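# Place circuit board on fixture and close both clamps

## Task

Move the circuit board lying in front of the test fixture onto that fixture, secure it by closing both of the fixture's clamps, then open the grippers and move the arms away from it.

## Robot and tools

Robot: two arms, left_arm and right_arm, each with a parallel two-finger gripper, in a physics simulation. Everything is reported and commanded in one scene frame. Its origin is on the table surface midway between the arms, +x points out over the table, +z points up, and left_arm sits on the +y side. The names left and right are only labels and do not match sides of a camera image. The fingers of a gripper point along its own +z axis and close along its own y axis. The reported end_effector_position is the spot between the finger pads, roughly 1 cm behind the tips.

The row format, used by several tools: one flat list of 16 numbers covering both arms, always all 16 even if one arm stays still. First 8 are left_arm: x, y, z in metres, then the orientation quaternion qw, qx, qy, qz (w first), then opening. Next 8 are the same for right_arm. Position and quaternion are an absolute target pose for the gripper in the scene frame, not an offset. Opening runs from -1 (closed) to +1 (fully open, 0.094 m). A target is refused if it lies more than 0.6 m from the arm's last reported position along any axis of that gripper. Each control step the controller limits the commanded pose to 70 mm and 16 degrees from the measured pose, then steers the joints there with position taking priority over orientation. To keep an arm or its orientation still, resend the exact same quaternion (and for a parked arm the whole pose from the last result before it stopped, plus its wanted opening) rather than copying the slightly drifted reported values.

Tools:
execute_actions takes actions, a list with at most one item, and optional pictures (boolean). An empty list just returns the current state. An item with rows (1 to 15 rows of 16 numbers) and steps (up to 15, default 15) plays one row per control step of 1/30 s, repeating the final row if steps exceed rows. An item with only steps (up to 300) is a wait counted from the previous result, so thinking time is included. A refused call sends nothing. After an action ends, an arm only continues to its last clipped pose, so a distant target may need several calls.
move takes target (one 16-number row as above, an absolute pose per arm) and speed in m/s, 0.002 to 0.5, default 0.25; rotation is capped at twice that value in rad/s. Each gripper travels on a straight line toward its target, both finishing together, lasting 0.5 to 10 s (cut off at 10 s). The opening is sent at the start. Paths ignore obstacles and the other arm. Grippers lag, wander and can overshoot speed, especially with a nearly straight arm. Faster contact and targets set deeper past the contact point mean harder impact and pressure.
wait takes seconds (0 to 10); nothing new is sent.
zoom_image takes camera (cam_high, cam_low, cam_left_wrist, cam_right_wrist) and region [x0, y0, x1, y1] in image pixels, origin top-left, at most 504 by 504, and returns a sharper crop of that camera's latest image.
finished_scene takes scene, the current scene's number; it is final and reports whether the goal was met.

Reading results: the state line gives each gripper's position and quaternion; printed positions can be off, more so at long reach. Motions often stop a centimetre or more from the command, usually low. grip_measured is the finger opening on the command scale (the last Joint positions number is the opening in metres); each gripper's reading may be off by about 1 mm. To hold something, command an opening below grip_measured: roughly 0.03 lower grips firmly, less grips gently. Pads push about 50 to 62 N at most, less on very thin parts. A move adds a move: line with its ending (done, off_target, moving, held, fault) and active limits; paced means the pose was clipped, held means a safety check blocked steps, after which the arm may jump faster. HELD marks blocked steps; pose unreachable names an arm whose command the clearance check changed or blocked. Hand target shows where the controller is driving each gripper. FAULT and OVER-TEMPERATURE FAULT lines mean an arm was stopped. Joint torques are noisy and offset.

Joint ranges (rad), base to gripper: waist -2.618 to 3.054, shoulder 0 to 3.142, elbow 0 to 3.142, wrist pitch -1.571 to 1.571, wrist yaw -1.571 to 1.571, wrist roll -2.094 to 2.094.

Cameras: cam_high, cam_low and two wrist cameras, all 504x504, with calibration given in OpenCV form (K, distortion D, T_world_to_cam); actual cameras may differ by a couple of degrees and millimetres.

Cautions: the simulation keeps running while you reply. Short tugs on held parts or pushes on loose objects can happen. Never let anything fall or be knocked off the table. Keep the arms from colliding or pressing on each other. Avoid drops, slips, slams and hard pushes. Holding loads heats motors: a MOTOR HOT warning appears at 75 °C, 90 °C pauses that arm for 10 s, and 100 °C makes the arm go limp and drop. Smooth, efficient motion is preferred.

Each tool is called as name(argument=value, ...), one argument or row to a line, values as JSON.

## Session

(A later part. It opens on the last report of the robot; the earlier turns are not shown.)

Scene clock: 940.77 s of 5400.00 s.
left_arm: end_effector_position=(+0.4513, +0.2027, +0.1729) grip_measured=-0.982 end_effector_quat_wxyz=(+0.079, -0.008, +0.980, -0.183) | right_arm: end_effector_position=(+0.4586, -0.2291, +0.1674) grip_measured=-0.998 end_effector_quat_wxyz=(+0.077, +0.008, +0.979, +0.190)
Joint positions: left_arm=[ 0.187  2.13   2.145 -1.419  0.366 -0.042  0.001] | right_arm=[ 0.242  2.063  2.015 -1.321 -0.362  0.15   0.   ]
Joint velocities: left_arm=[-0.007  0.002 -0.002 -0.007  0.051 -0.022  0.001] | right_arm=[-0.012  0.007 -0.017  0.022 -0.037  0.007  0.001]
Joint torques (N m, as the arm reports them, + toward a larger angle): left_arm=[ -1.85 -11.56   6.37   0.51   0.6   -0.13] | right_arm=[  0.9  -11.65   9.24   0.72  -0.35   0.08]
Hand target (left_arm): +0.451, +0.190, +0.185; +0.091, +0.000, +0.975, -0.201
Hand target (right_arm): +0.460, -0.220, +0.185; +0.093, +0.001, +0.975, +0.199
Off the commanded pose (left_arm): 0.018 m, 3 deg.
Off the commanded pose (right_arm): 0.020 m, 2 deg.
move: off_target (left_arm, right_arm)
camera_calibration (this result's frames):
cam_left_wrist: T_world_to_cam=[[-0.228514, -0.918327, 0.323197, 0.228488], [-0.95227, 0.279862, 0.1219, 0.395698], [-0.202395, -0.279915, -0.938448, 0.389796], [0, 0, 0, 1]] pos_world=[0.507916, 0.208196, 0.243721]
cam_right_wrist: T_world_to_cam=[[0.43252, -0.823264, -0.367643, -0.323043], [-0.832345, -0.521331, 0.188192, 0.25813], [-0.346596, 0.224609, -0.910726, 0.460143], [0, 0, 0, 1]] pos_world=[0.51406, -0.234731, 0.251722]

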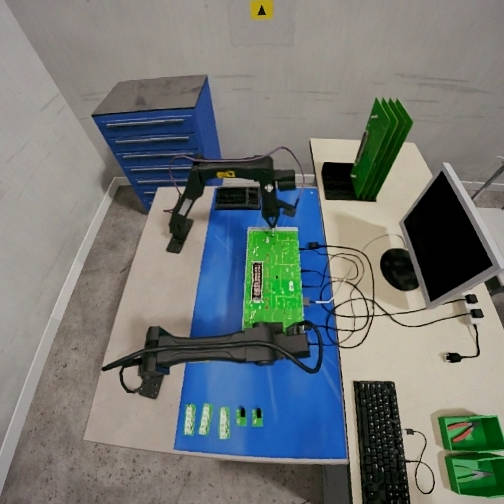

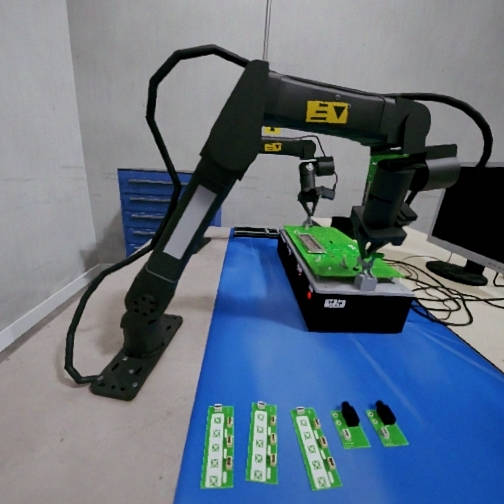

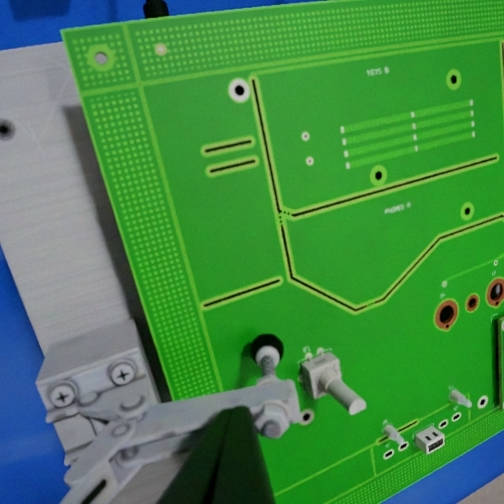

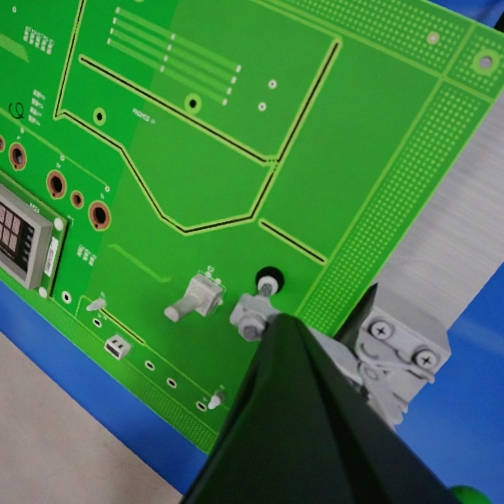

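move(
  target=[0.448,0.23,0.215,0.1,0,0.975,-0.2,-1,0.457,-0.26,0.215,0.1,0,0.975,0.2,-1],
  speed=0.08,
)

move(
  target=[0.448,0.32,0.2,0.1,0,0.975,-0.2,-1,0.457,-0.35,0.2,0.1,0,0.975,0.2,-1],
  speed=0.08,
)

move(
  target=[0.446,0.315,0.125,0.075,0,0.96,-0.26,-1,0.455,-0.345,0.128,0.075,0,0.96,0.26,-1],
  speed=0.04,
)

move(
  target=[0.446,0.265,0.13,0.075,0,0.96,-0.26,-1,0.455,-0.295,0.13,0.075,0,0.96,0.26,-1],
  speed=0.02,
)

Scene clock: 955.40 s of 5400.00 s.
left_arm: end_effector_position=(+0.4489, +0.2305, +0.2115) grip_measured=-0.982 end_effector_quat_wxyz=(+0.106, -0.005, +0.975, -0.194) | right_arm: end_effector_position=(+0.4546, -0.2603, +0.2066) grip_measured=-0.998 end_effector_quat_wxyz=(+0.091, +0.004, +0.977, +0.193)
Joint positions: left_arm=[ 0.265  2.13   2.292 -1.54   0.403  0.033  0.001] | right_arm=[ 0.163  2.063  2.172 -1.478 -0.381  0.065  0.   ]
Joint velocities: left_arm=[-0.012  0.007 -0.002 -0.022 -0.095 -0.007 -0.   ] | right_arm=[-0.007 -0.007  0.002 -0.037 -0.037  0.007 -0.   ]
Joint torques (N m, as the arm reports them, + toward a larger angle): left_arm=[ 0.44 -9.61  7.17  0.32  0.48  0.05] | right_arm=[-0.51 -9.75  8.82  0.73 -0.39 -0.09]
Hand target (left_arm): +0.448, +0.230, +0.215; +0.106, -0.002, +0.974, -0.200
Hand target (right_arm): +0.457, -0.260, +0.215; +0.100, +0.000, +0.975, +0.200
Off the commanded pose (left_arm): 0.004 m, 1 deg.
Off the commanded pose (right_arm): 0.009 m, 1 deg.
joint sent to its limit (left arm) — the command would take joint 4 (wrist pitch) past its lower limit, so that joint was sent only as far as its limit.
After step 90, 10.37 s passed at rest.
move: done
camera_calibration (this result's frames):
cam_left_wrist: T_world_to_cam=[[-0.244301, -0.911762, 0.330161, 0.245113], [-0.958091, 0.27948, 0.0628662, 0.39608], [-0.149592, -0.300966, -0.941829, 0.415178], [0, 0, 0, 1]] pos_world=[0.501469, 0.237743, 0.2852]
cam_right_wrist: T_world_to_cam=[[0.445229, -0.820319, -0.358955, -0.339449], [-0.836314, -0.524195, 0.160621, 0.237876], [-0.319922, 0.228686, -0.91943, 0.492211], [0, 0, 0, 1]] pos_world=[0.507541, -0.266325, 0.292499]

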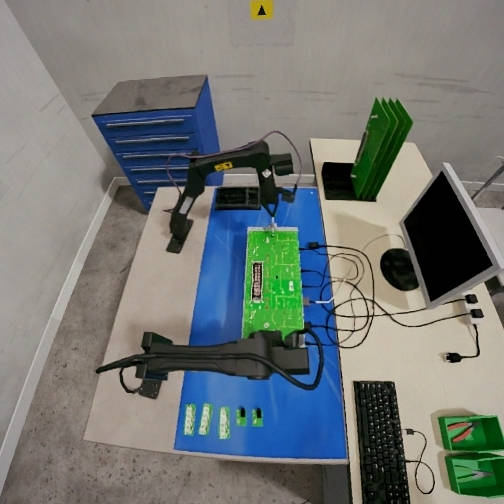

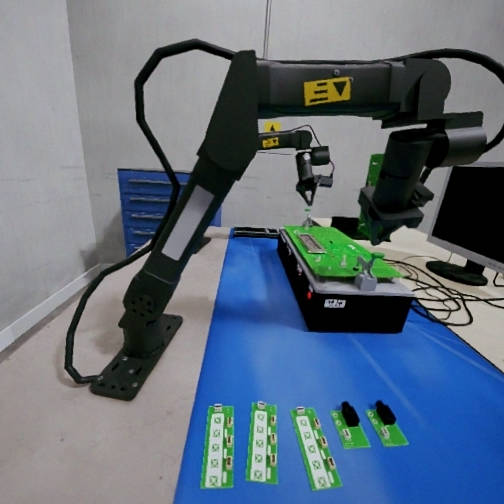

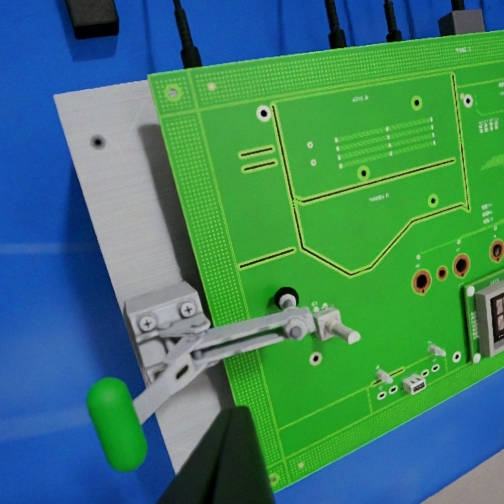

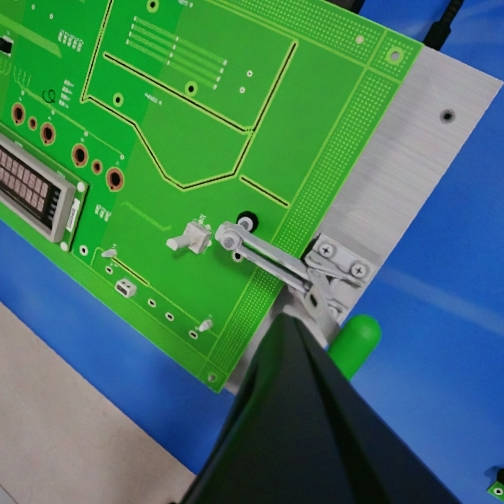

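Scene clock: 957.00 s of 5400.00 s.
left_arm: end_effector_position=(+0.4464, +0.3222, +0.2136) grip_measured=-0.982 end_effector_quat_wxyz=(+0.149, -0.006, +0.972, -0.181) | right_arm: end_effector_position=(+0.4521, -0.3514, +0.1940) grip_measured=-0.998 end_effector_quat_wxyz=(+0.091, +0.005, +0.977, +0.193)
Joint positions: left_arm=[ 0.484  2.13   2.292 -1.54   0.434  0.247  0.001] | right_arm=[-0.066  2.109  2.194 -1.55  -0.418 -0.179  0.   ]
Joint velocities: left_arm=[-0.007  0.007  0.012 -0.066  0.037  0.037 -0.001] | right_arm=[ 0.002 -0.022  0.012 -0.051  0.007 -0.037  0.002]
Joint torques (N m, as the arm reports them, + toward a larger angle): left_arm=[ 0.24 -7.53  5.8   0.34  0.46  0.03] | right_arm=[-0.47 -9.47  8.58  0.52 -0.46 -0.04]
Hand target (left_arm): +0.446, +0.320, +0.200; +0.128, -0.006, +0.973, -0.194
Hand target (right_arm): +0.455, -0.350, +0.200; +0.099, -0.000, +0.975, +0.201
Off the commanded pose (left_arm): 0.014 m, 6 deg.
Off the commanded pose (right_arm): 0.008 m, 1 deg.
joint sent to its limit (left arm) — the command would take joint 4 (wrist pitch) past its lower limit, so that joint was sent only as far as its limit.
joint sent to its limit (right arm) — the command would take joint 4 (wrist pitch) past its lower limit, so that joint was sent only as far as its limit.
move: off_target (left_arm)
camera_calibration (this result's frames):
cam_left_wrist: T_world_to_cam=[[-0.25079, -0.924315, 0.287658, 0.343391], [-0.965918, 0.258608, -0.0111486, 0.394033], [-0.0640858, -0.28065, -0.957668, 0.403119], [0, 0, 0, 1]] pos_world=[0.492556, 0.328636, 0.291668]
cam_right_wrist: T_world_to_cam=[[0.444124, -0.820288, -0.360391, -0.416791], [-0.837136, -0.523264, 0.159366, 0.190968], [-0.319306, 0.230918, -0.919087, 0.501137], [0, 0, 0, 1]] pos_world=[0.504989, -0.357684, 0.279947]

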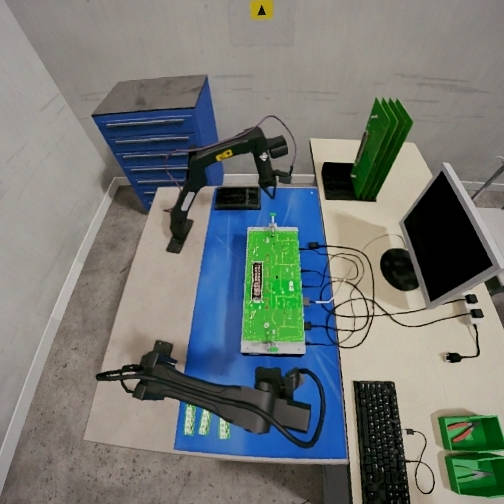

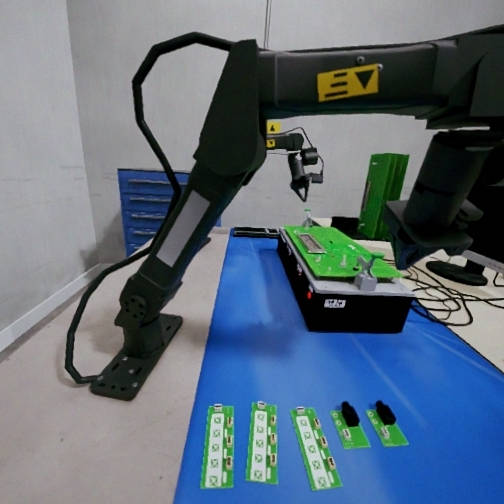

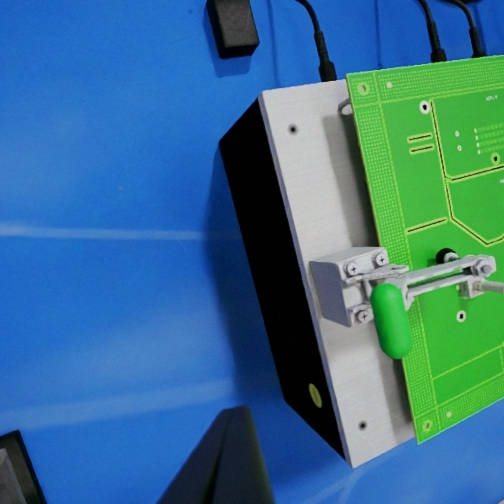

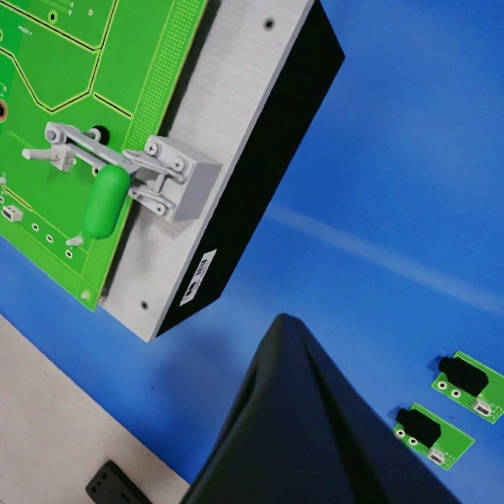

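Scene clock: 960.17 s of 5400.00 s.
left_arm: end_effector_position=(+0.4453, +0.3142, +0.1345) grip_measured=-0.982 end_effector_quat_wxyz=(+0.083, +0.002, +0.964, -0.251) | right_arm: end_effector_position=(+0.4557, -0.3442, +0.1352) grip_measured=-0.998 end_effector_quat_wxyz=(+0.080, -0.003, +0.965, +0.249)
Joint positions: left_arm=[ 0.504  2.23   2.112 -1.456  0.535  0.327  0.001] | right_arm=[-0.088  2.121  1.942 -1.35  -0.528 -0.23   0.   ]
Joint velocities: left_arm=[ 0.002  0.002  0.012 -0.051  0.007 -0.051 -0.   ] | right_arm=[ 0.012  0.002 -0.002  0.051  0.051 -0.037 -0.001]
Joint torques (N m, as the arm reports them, + toward a larger angle): left_arm=[ 0.81 -9.36  5.04  0.2   0.55  0.03] | right_arm=[ -0.74 -10.01   4.85   0.62  -0.44  -0.05]
Hand target (left_arm): +0.445, +0.315, +0.125; +0.076, +0.000, +0.962, -0.262
Hand target (right_arm): +0.454, -0.345, +0.128; +0.074, -0.001, +0.963, +0.260
Off the commanded pose (left_arm): 0.010 m, 1 deg.
Off the commanded pose (right_arm): 0.007 m, 2 deg.
move: done
camera_calibration (this result's frames):
cam_left_wrist: T_world_to_cam=[[-0.260134, -0.858465, 0.442005, 0.321165], [-0.944998, 0.320345, 0.0660143, 0.354991], [-0.198265, -0.400521, -0.89458, 0.413913], [0, 0, 0, 1]] pos_world=[0.501077, 0.32777, 0.204888]
cam_right_wrist: T_world_to_cam=[[0.462286, -0.760399, -0.456163, -0.408368], [-0.817876, -0.564396, 0.111963, 0.190626], [-0.342593, 0.321326, -0.882825, 0.483326], [0, 0, 0, 1]] pos_world=[0.510276, -0.358239, 0.219067]

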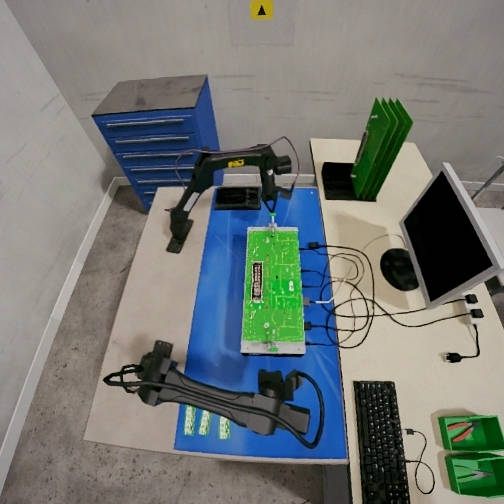

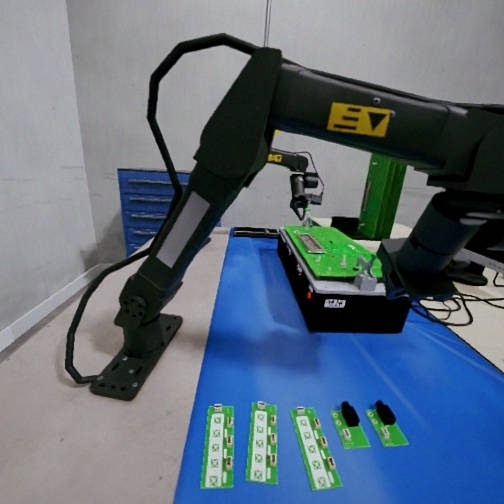

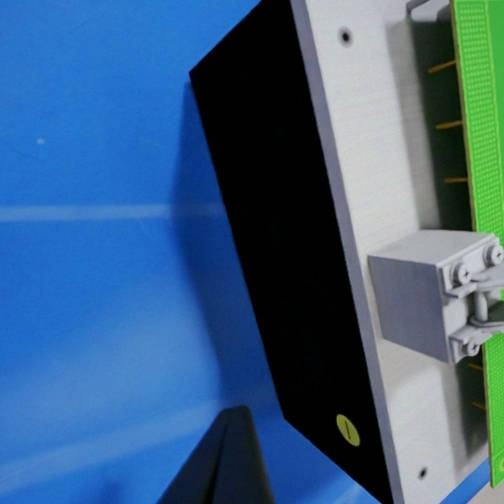

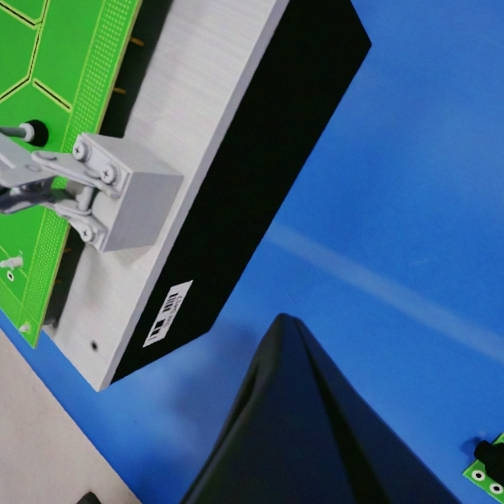

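Scene clock: 962.90 s of 5400.00 s.
left_arm: end_effector_position=(+0.4478, +0.2699, +0.1228) grip_measured=-0.982 end_effector_quat_wxyz=(+0.068, -0.002, +0.964, -0.256) | right_arm: end_effector_position=(+0.4590, -0.3010, +0.1217) grip_measured=-0.998 end_effector_quat_wxyz=(+0.068, +0.003, +0.965, +0.254)
Joint positions: left_arm=[ 0.403  2.194  2.006 -1.359  0.535  0.211  0.001] | right_arm=[ 0.014  2.104  1.861 -1.25  -0.528 -0.105  0.   ]
Joint velocities: left_arm=[-0.007  0.002 -0.002  0.007 -0.022  0.066 -0.   ] | right_arm=[-0.012 -0.007 -0.007 -0.007  0.066 -0.007 -0.   ]
Joint torques (N m, as the arm reports them, + toward a larger angle): left_arm=[ -0.59 -12.23   4.97   0.22   0.54  -0.07] | right_arm=[  0.52 -13.18   4.88   0.64  -0.43   0.06]
Hand target (left_arm): +0.447, +0.265, +0.130; +0.076, +0.000, +0.962, -0.261
Hand target (right_arm): +0.456, -0.295, +0.130; +0.075, -0.000, +0.963, +0.260
Off the commanded pose (left_arm): 0.009 m, 1 deg.
Off the commanded pose (right_arm): 0.011 m, 1 deg.
move: off_target (right_arm)
camera_calibration (this result's frames):
cam_left_wrist: T_world_to_cam=[[-0.246795, -0.853994, 0.458024, 0.279874], [-0.942204, 0.321976, 0.0926473, 0.367416], [-0.226593, -0.408687, -0.884099, 0.399799], [0, 0, 0, 1]] pos_world=[0.505844, 0.284105, 0.191233]
cam_right_wrist: T_world_to_cam=[[0.446079, -0.757703, -0.47634, -0.37247], [-0.818027, -0.561103, 0.126473, 0.218472], [-0.363105, 0.333242, -0.870118, 0.47016], [0, 0, 0, 1]] pos_world=[0.515584, -0.316314, 0.204042]

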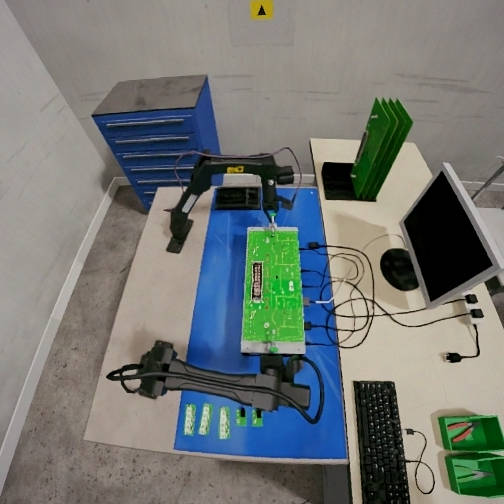

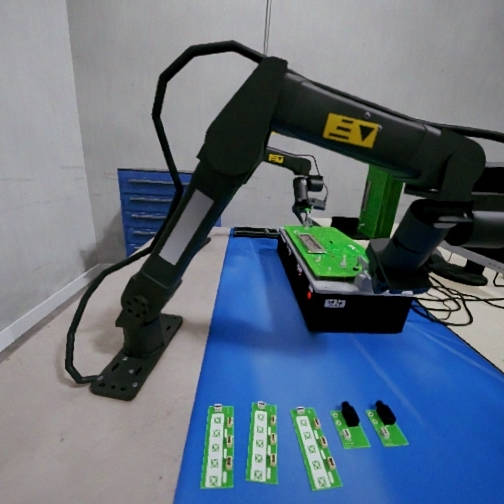

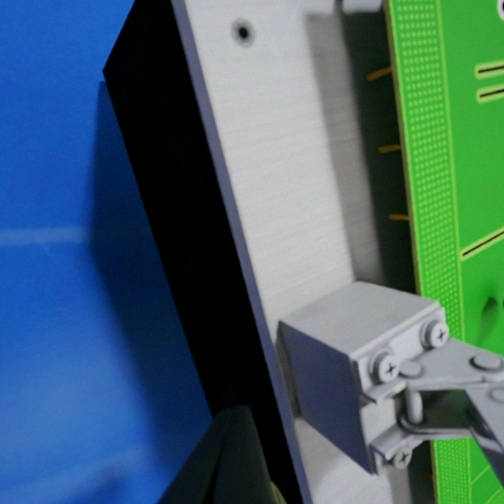

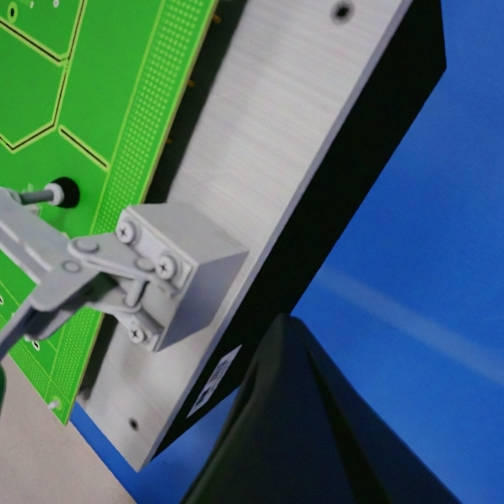

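move(
  target=[0.448,0.31,0.185,0.09,0,0.985,-0.14,-1,0.457,-0.34,0.185,0.09,0,0.985,0.14,-1],
  speed=0.06,
)

move(
  target=[0.448,0.17,0.18,0.09,0,0.985,-0.14,-1,0.457,-0.20,0.185,0.09,0,0.985,0.14,-1],
  speed=0.08,
)

Scene clock: 970.57 s of 5400.00 s.
left_arm: end_effector_position=(+0.4493, +0.3063, +0.1757) grip_measured=-0.982 end_effector_quat_wxyz=(+0.089, +0.004, +0.986, -0.142) | right_arm: end_effector_position=(+0.4558, -0.3362, +0.1700) grip_measured=-0.998 end_effector_quat_wxyz=(+0.073, +0.005, +0.986, +0.147)
Joint positions: left_arm=[ 0.403  2.194  2.279 -1.541  0.317  0.209  0.001] | right_arm=[ 0.014  2.104  2.114 -1.469 -0.31  -0.104  0.   ]
Joint velocities: left_arm=[-0.022  0.012 -0.007  0.007 -0.081 -0.037 -0.001] | right_arm=[-0.012 -0.012 -0.017 -0.095  0.095 -0.037 -0.   ]
Joint torques (N m, as the arm reports them, + toward a larger angle): left_arm=[  0.9  -11.22   7.43   0.18   0.19  -0.06] | right_arm=[ -0.5  -11.87   8.83   0.59  -0.04  -0.06]
Hand target (left_arm): +0.448, +0.310, +0.185; +0.097, -0.001, +0.986, -0.139
Hand target (right_arm): +0.457, -0.340, +0.186; +0.092, +0.001, +0.986, +0.140
Off the commanded pose (left_arm): 0.010 m, 0 deg.
Off the commanded pose (right_arm): 0.016 m, 2 deg.
joint sent to its limit (left arm) — the command would take joint 4 (wrist pitch) past its lower limit, so that joint was sent only as far as its limit.
After step 90, 2.23 s passed at rest.
move: off_target (right_arm)
camera_calibration (this result's frames):
cam_left_wrist: T_world_to_cam=[[-0.24631, -0.939157, 0.239407, 0.351352], [-0.951636, 0.281155, 0.123854, 0.363387], [-0.183629, -0.197322, -0.962987, 0.391665], [0, 0, 0, 1]] pos_world=[0.504275, 0.305091, 0.248046]
cam_right_wrist: T_world_to_cam=[[0.430704, -0.852108, -0.297332, -0.429933], [-0.830266, -0.503257, 0.239565, 0.195821], [-0.35377, 0.143683, -0.924231, 0.463912], [0, 0, 0, 1]] pos_world=[0.511876, -0.334458, 0.254017]

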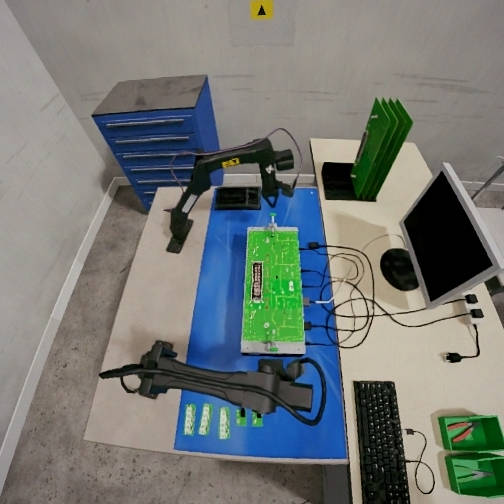

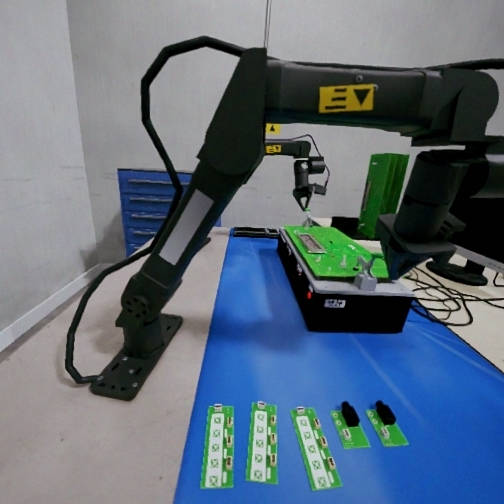

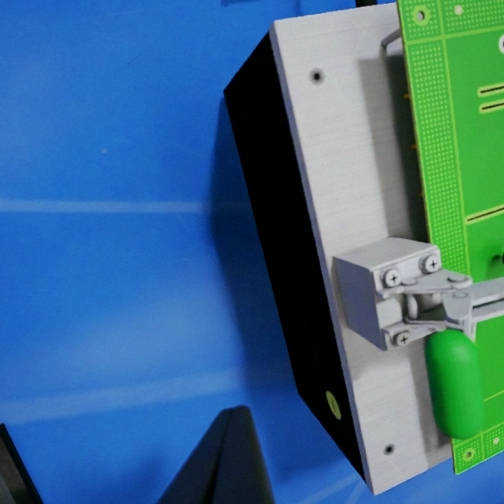

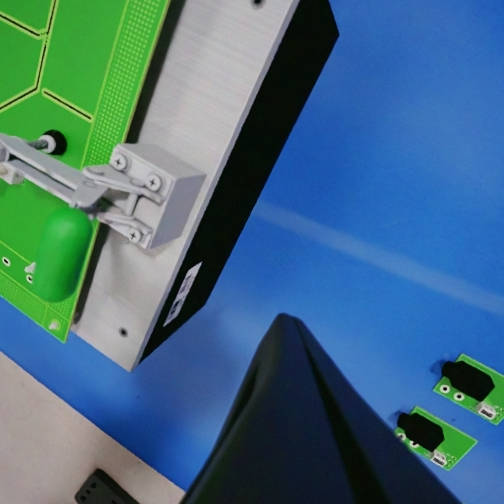

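Scene clock: 976.73 s of 5400.00 s.
left_arm: end_effector_position=(+0.4531, +0.1739, +0.1805) grip_measured=-0.983 end_effector_quat_wxyz=(+0.093, -0.008, +0.987, -0.134) | right_arm: end_effector_position=(+0.4607, -0.2705, +0.1765) grip_measured=-0.999 end_effector_quat_wxyz=(+0.095, +0.037, +0.994, +0.034)
Joint positions: left_arm=[ 0.078  2.123  2.182 -1.411  0.245 -0.148  0.001] | right_arm=[ 0.278  2.073  2.114 -1.412 -0.034  0.21   0.   ]
Joint velocities: left_arm=[-0.002 -0.002 -0.002 -0.037  0.066  0.095 -0.   ] | right_arm=[ 0.012 -0.012  0.002  0.007  0.037 -0.081  0.   ]
Joint torques (N m, as the arm reports them, + toward a larger angle): left_arm=[ -0.59 -10.68   5.18   0.55   0.33   0.09] | right_arm=[  4.55 -10.25   8.2    0.96  -2.03   0.2 ]
Hand target (left_arm): +0.451, +0.170, +0.180; +0.091, -0.000, +0.986, -0.140
Hand target (right_arm): +0.454, -0.205, +0.188; +0.091, -0.001, +0.987, +0.134
Off the commanded pose (left_arm): 0.006 m, 1 deg.
Off the commanded pose (right_arm): 0.071 m, 13 deg.
move: off_target (right_arm); limits=paced
camera_calibration (this result's frames):
cam_left_wrist: T_world_to_cam=[[-0.223205, -0.948089, 0.226511, 0.220147], [-0.958838, 0.25539, 0.124122, 0.411344], [-0.175527, -0.189482, -0.966068, 0.366355], [0, 0, 0, 1]] pos_world=[0.507855, 0.173083, 0.253001]
cam_right_wrist: T_world_to_cam=[[0.35992, -0.928937, -0.0867945, -0.399377], [-0.87674, -0.368568, 0.309006, 0.277018], [-0.319037, -0.0351213, -0.947091, 0.401932], [0, 0, 0, 1]] pos_world=[0.514847, -0.25478, 0.260402]

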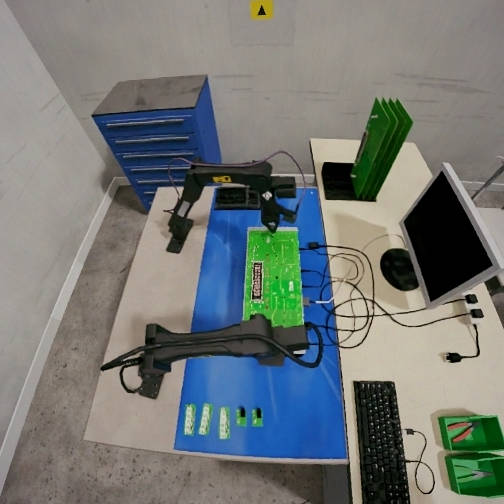

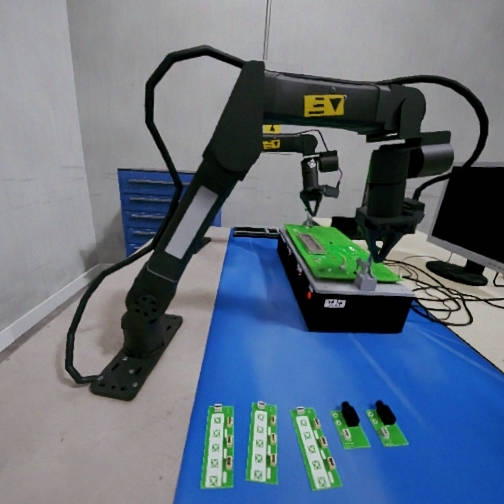

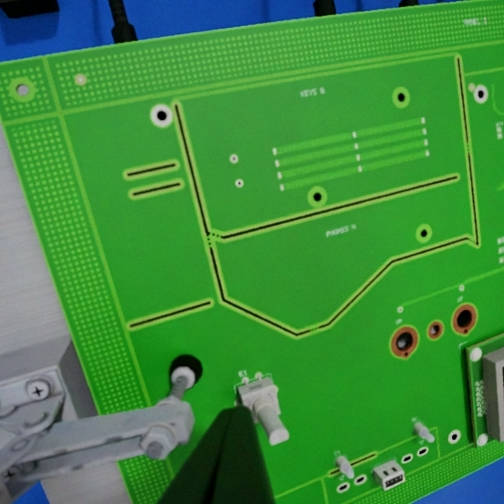

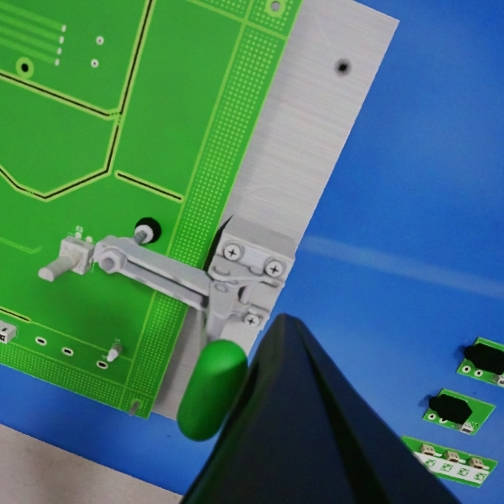

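move(
  target=[0.448,0.2,0.225,0.11,0,0.985,-0.14,-1,0.457,-0.32,0.18,0.09,0,0.994,0.05,-1],
  speed=0.08,
)

move(
  target=[0.448,0.31,0.225,0.11,0,0.985,-0.14,-1,0.457,-0.32,0.18,0.09,0,0.994,0.05,-1],
  speed=0.08,
)

Scene clock: 982.90 s of 5400.00 s.
left_arm: end_effector_position=(+0.4501, +0.1998, +0.2202) grip_measured=-0.983 end_effector_quat_wxyz=(+0.116, -0.004, +0.984, -0.135) | right_arm: end_effector_position=(+0.4614, -0.3219, +0.1763) grip_measured=-0.999 end_effector_quat_wxyz=(+0.091, +0.005, +0.995, +0.043)
Joint positions: left_arm=[ 0.14   2.123  2.342 -1.538  0.258 -0.084  0.001] | right_arm=[ 0.139  2.073  2.114 -1.429 -0.087  0.01   0.   ]
Joint velocities: left_arm=[-0.002 -0.012 -0.012 -0.037  0.007 -0.022 -0.   ] | right_arm=[-0.022 -0.017  0.002  0.051 -0.051 -0.007  0.001]
Joint torques (N m, as the arm reports them, + toward a larger angle): left_arm=[ 0.47 -9.85  7.24  0.37  0.3   0.  ] | right_arm=[ -0.37 -11.46   5.82   0.69  -0.22  -0.01]
Hand target (left_arm): +0.448, +0.200, +0.225; +0.117, -0.001, +0.983, -0.140
Hand target (right_arm): +0.456, -0.320, +0.180; +0.089, +0.000, +0.995, +0.050
Off the commanded pose (left_arm): 0.005 m, 1 deg.
Off the commanded pose (right_arm): 0.006 m, 1 deg.
joint sent to its limit (left arm) — the command would take joint 4 (wrist pitch) past its lower limit, so that joint was sent only as far as its limit.
After step 90, 2.03 s passed at rest.
move: done
camera_calibration (this result's frames):
cam_left_wrist: T_world_to_cam=[[-0.235283, -0.947381, 0.21705, 0.242473], [-0.963255, 0.25706, 0.0778411, 0.40884], [-0.12954, -0.19076, -0.973052, 0.390173], [0, 0, 0, 1]] pos_world=[0.501411, 0.199047, 0.295206]
cam_right_wrist: T_world_to_cam=[[0.420428, -0.901671, -0.101138, -0.464003], [-0.848434, -0.430194, 0.308373, 0.225926], [-0.32156, -0.04384, -0.945874, 0.39826], [0, 0, 0, 1]] pos_world=[0.514828, -0.303726, 0.260106]

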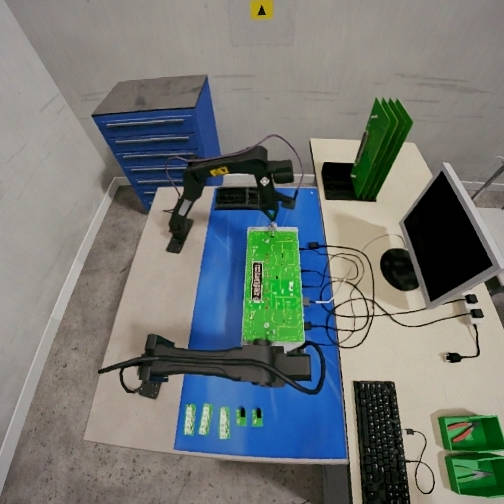

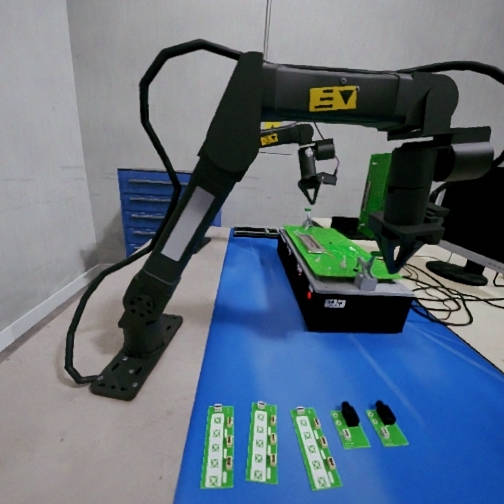

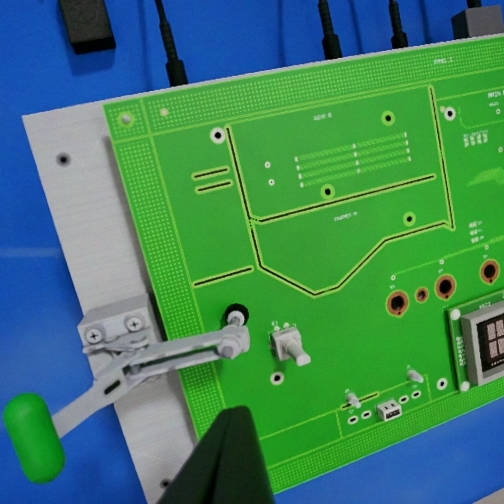

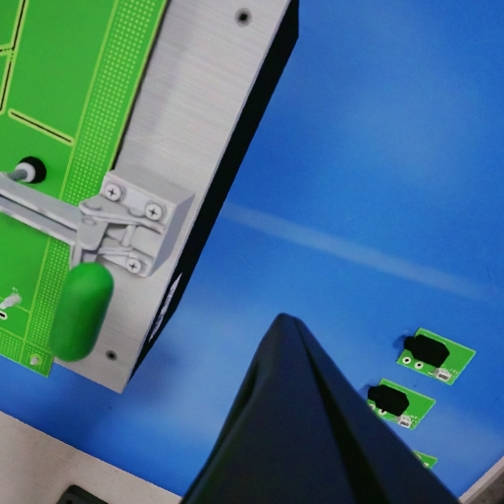

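Scene clock: 984.60 s of 5400.00 s.
left_arm: end_effector_position=(+0.4520, +0.3137, +0.2228) grip_measured=-0.983 end_effector_quat_wxyz=(+0.152, -0.011, +0.980, -0.127) | right_arm: end_effector_position=(+0.4613, -0.3217, +0.1763) grip_measured=-0.999 end_effector_quat_wxyz=(+0.091, +0.004, +0.995, +0.044)
Joint positions: left_arm=[ 0.416  2.123  2.342 -1.539  0.313  0.171  0.001] | right_arm=[ 0.139  2.073  2.114 -1.43  -0.088  0.008  0.   ]
Joint velocities: left_arm=[ 0.017 -0.012  0.002 -0.051 -0.037  0.051 -0.001] | right_arm=[-0.002 -0.012  0.002 -0.022 -0.066  0.007  0.001]
Joint torques (N m, as the arm reports them, + toward a larger angle): left_arm=[  0.09 -10.8    5.02   0.4    0.39   0.08] | right_arm=[ -0.2  -11.39   5.96   0.68  -0.2   -0.06]
Hand target (left_arm): +0.446, +0.310, +0.224; +0.146, -0.006, +0.980, -0.134
Hand target (right_arm): +0.457, -0.320, +0.180; +0.090, -0.000, +0.995, +0.050
Off the commanded pose (left_arm): 0.006 m, 5 deg.
Off the commanded pose (right_arm): 0.006 m, 1 deg.
joint sent to its limit (left arm) — the command would take joint 4 (wrist pitch) past its lower limit, so that joint was sent only as far as its limit.
move: off_target (left_arm)
camera_calibration (this result's frames):
cam_left_wrist: T_world_to_cam=[[-0.224868, -0.956332, 0.186716, 0.355156], [-0.972754, 0.231427, 0.0138148, 0.407721], [-0.0564227, -0.178523, -0.982317, 0.379865], [0, 0, 0, 1]] pos_world=[0.497908, 0.313104, 0.301202]
cam_right_wrist: T_world_to_cam=[[0.421875, -0.900935, -0.10167, -0.464178], [-0.847654, -0.431726, 0.308375, 0.225054], [-0.32172, -0.0439144, -0.945816, 0.39827], [0, 0, 0, 1]] pos_world=[0.514725, -0.303543, 0.260096]

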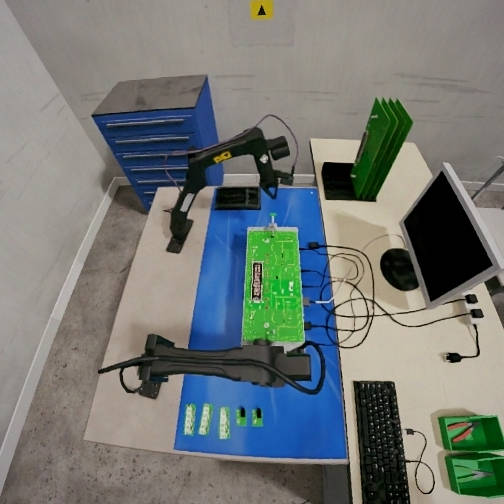

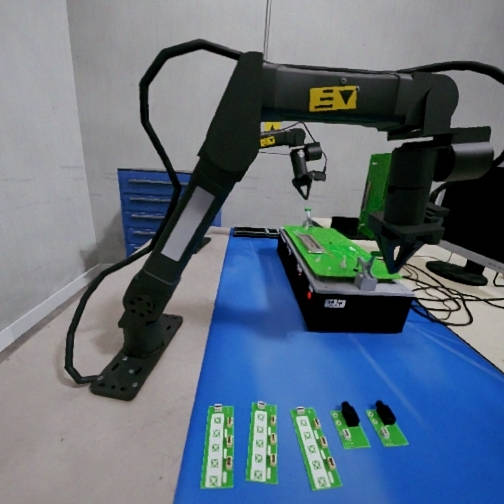

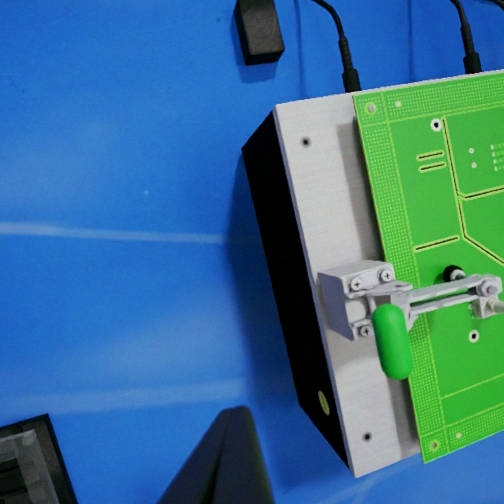

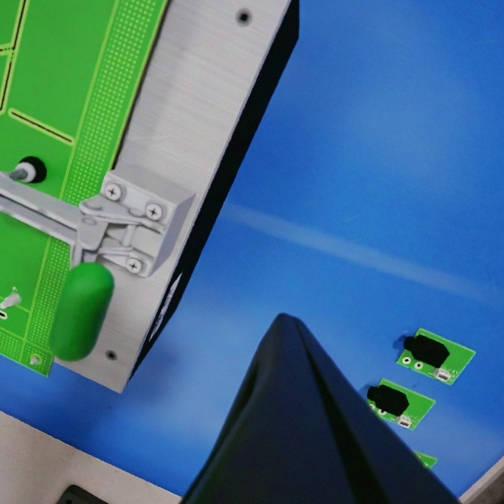

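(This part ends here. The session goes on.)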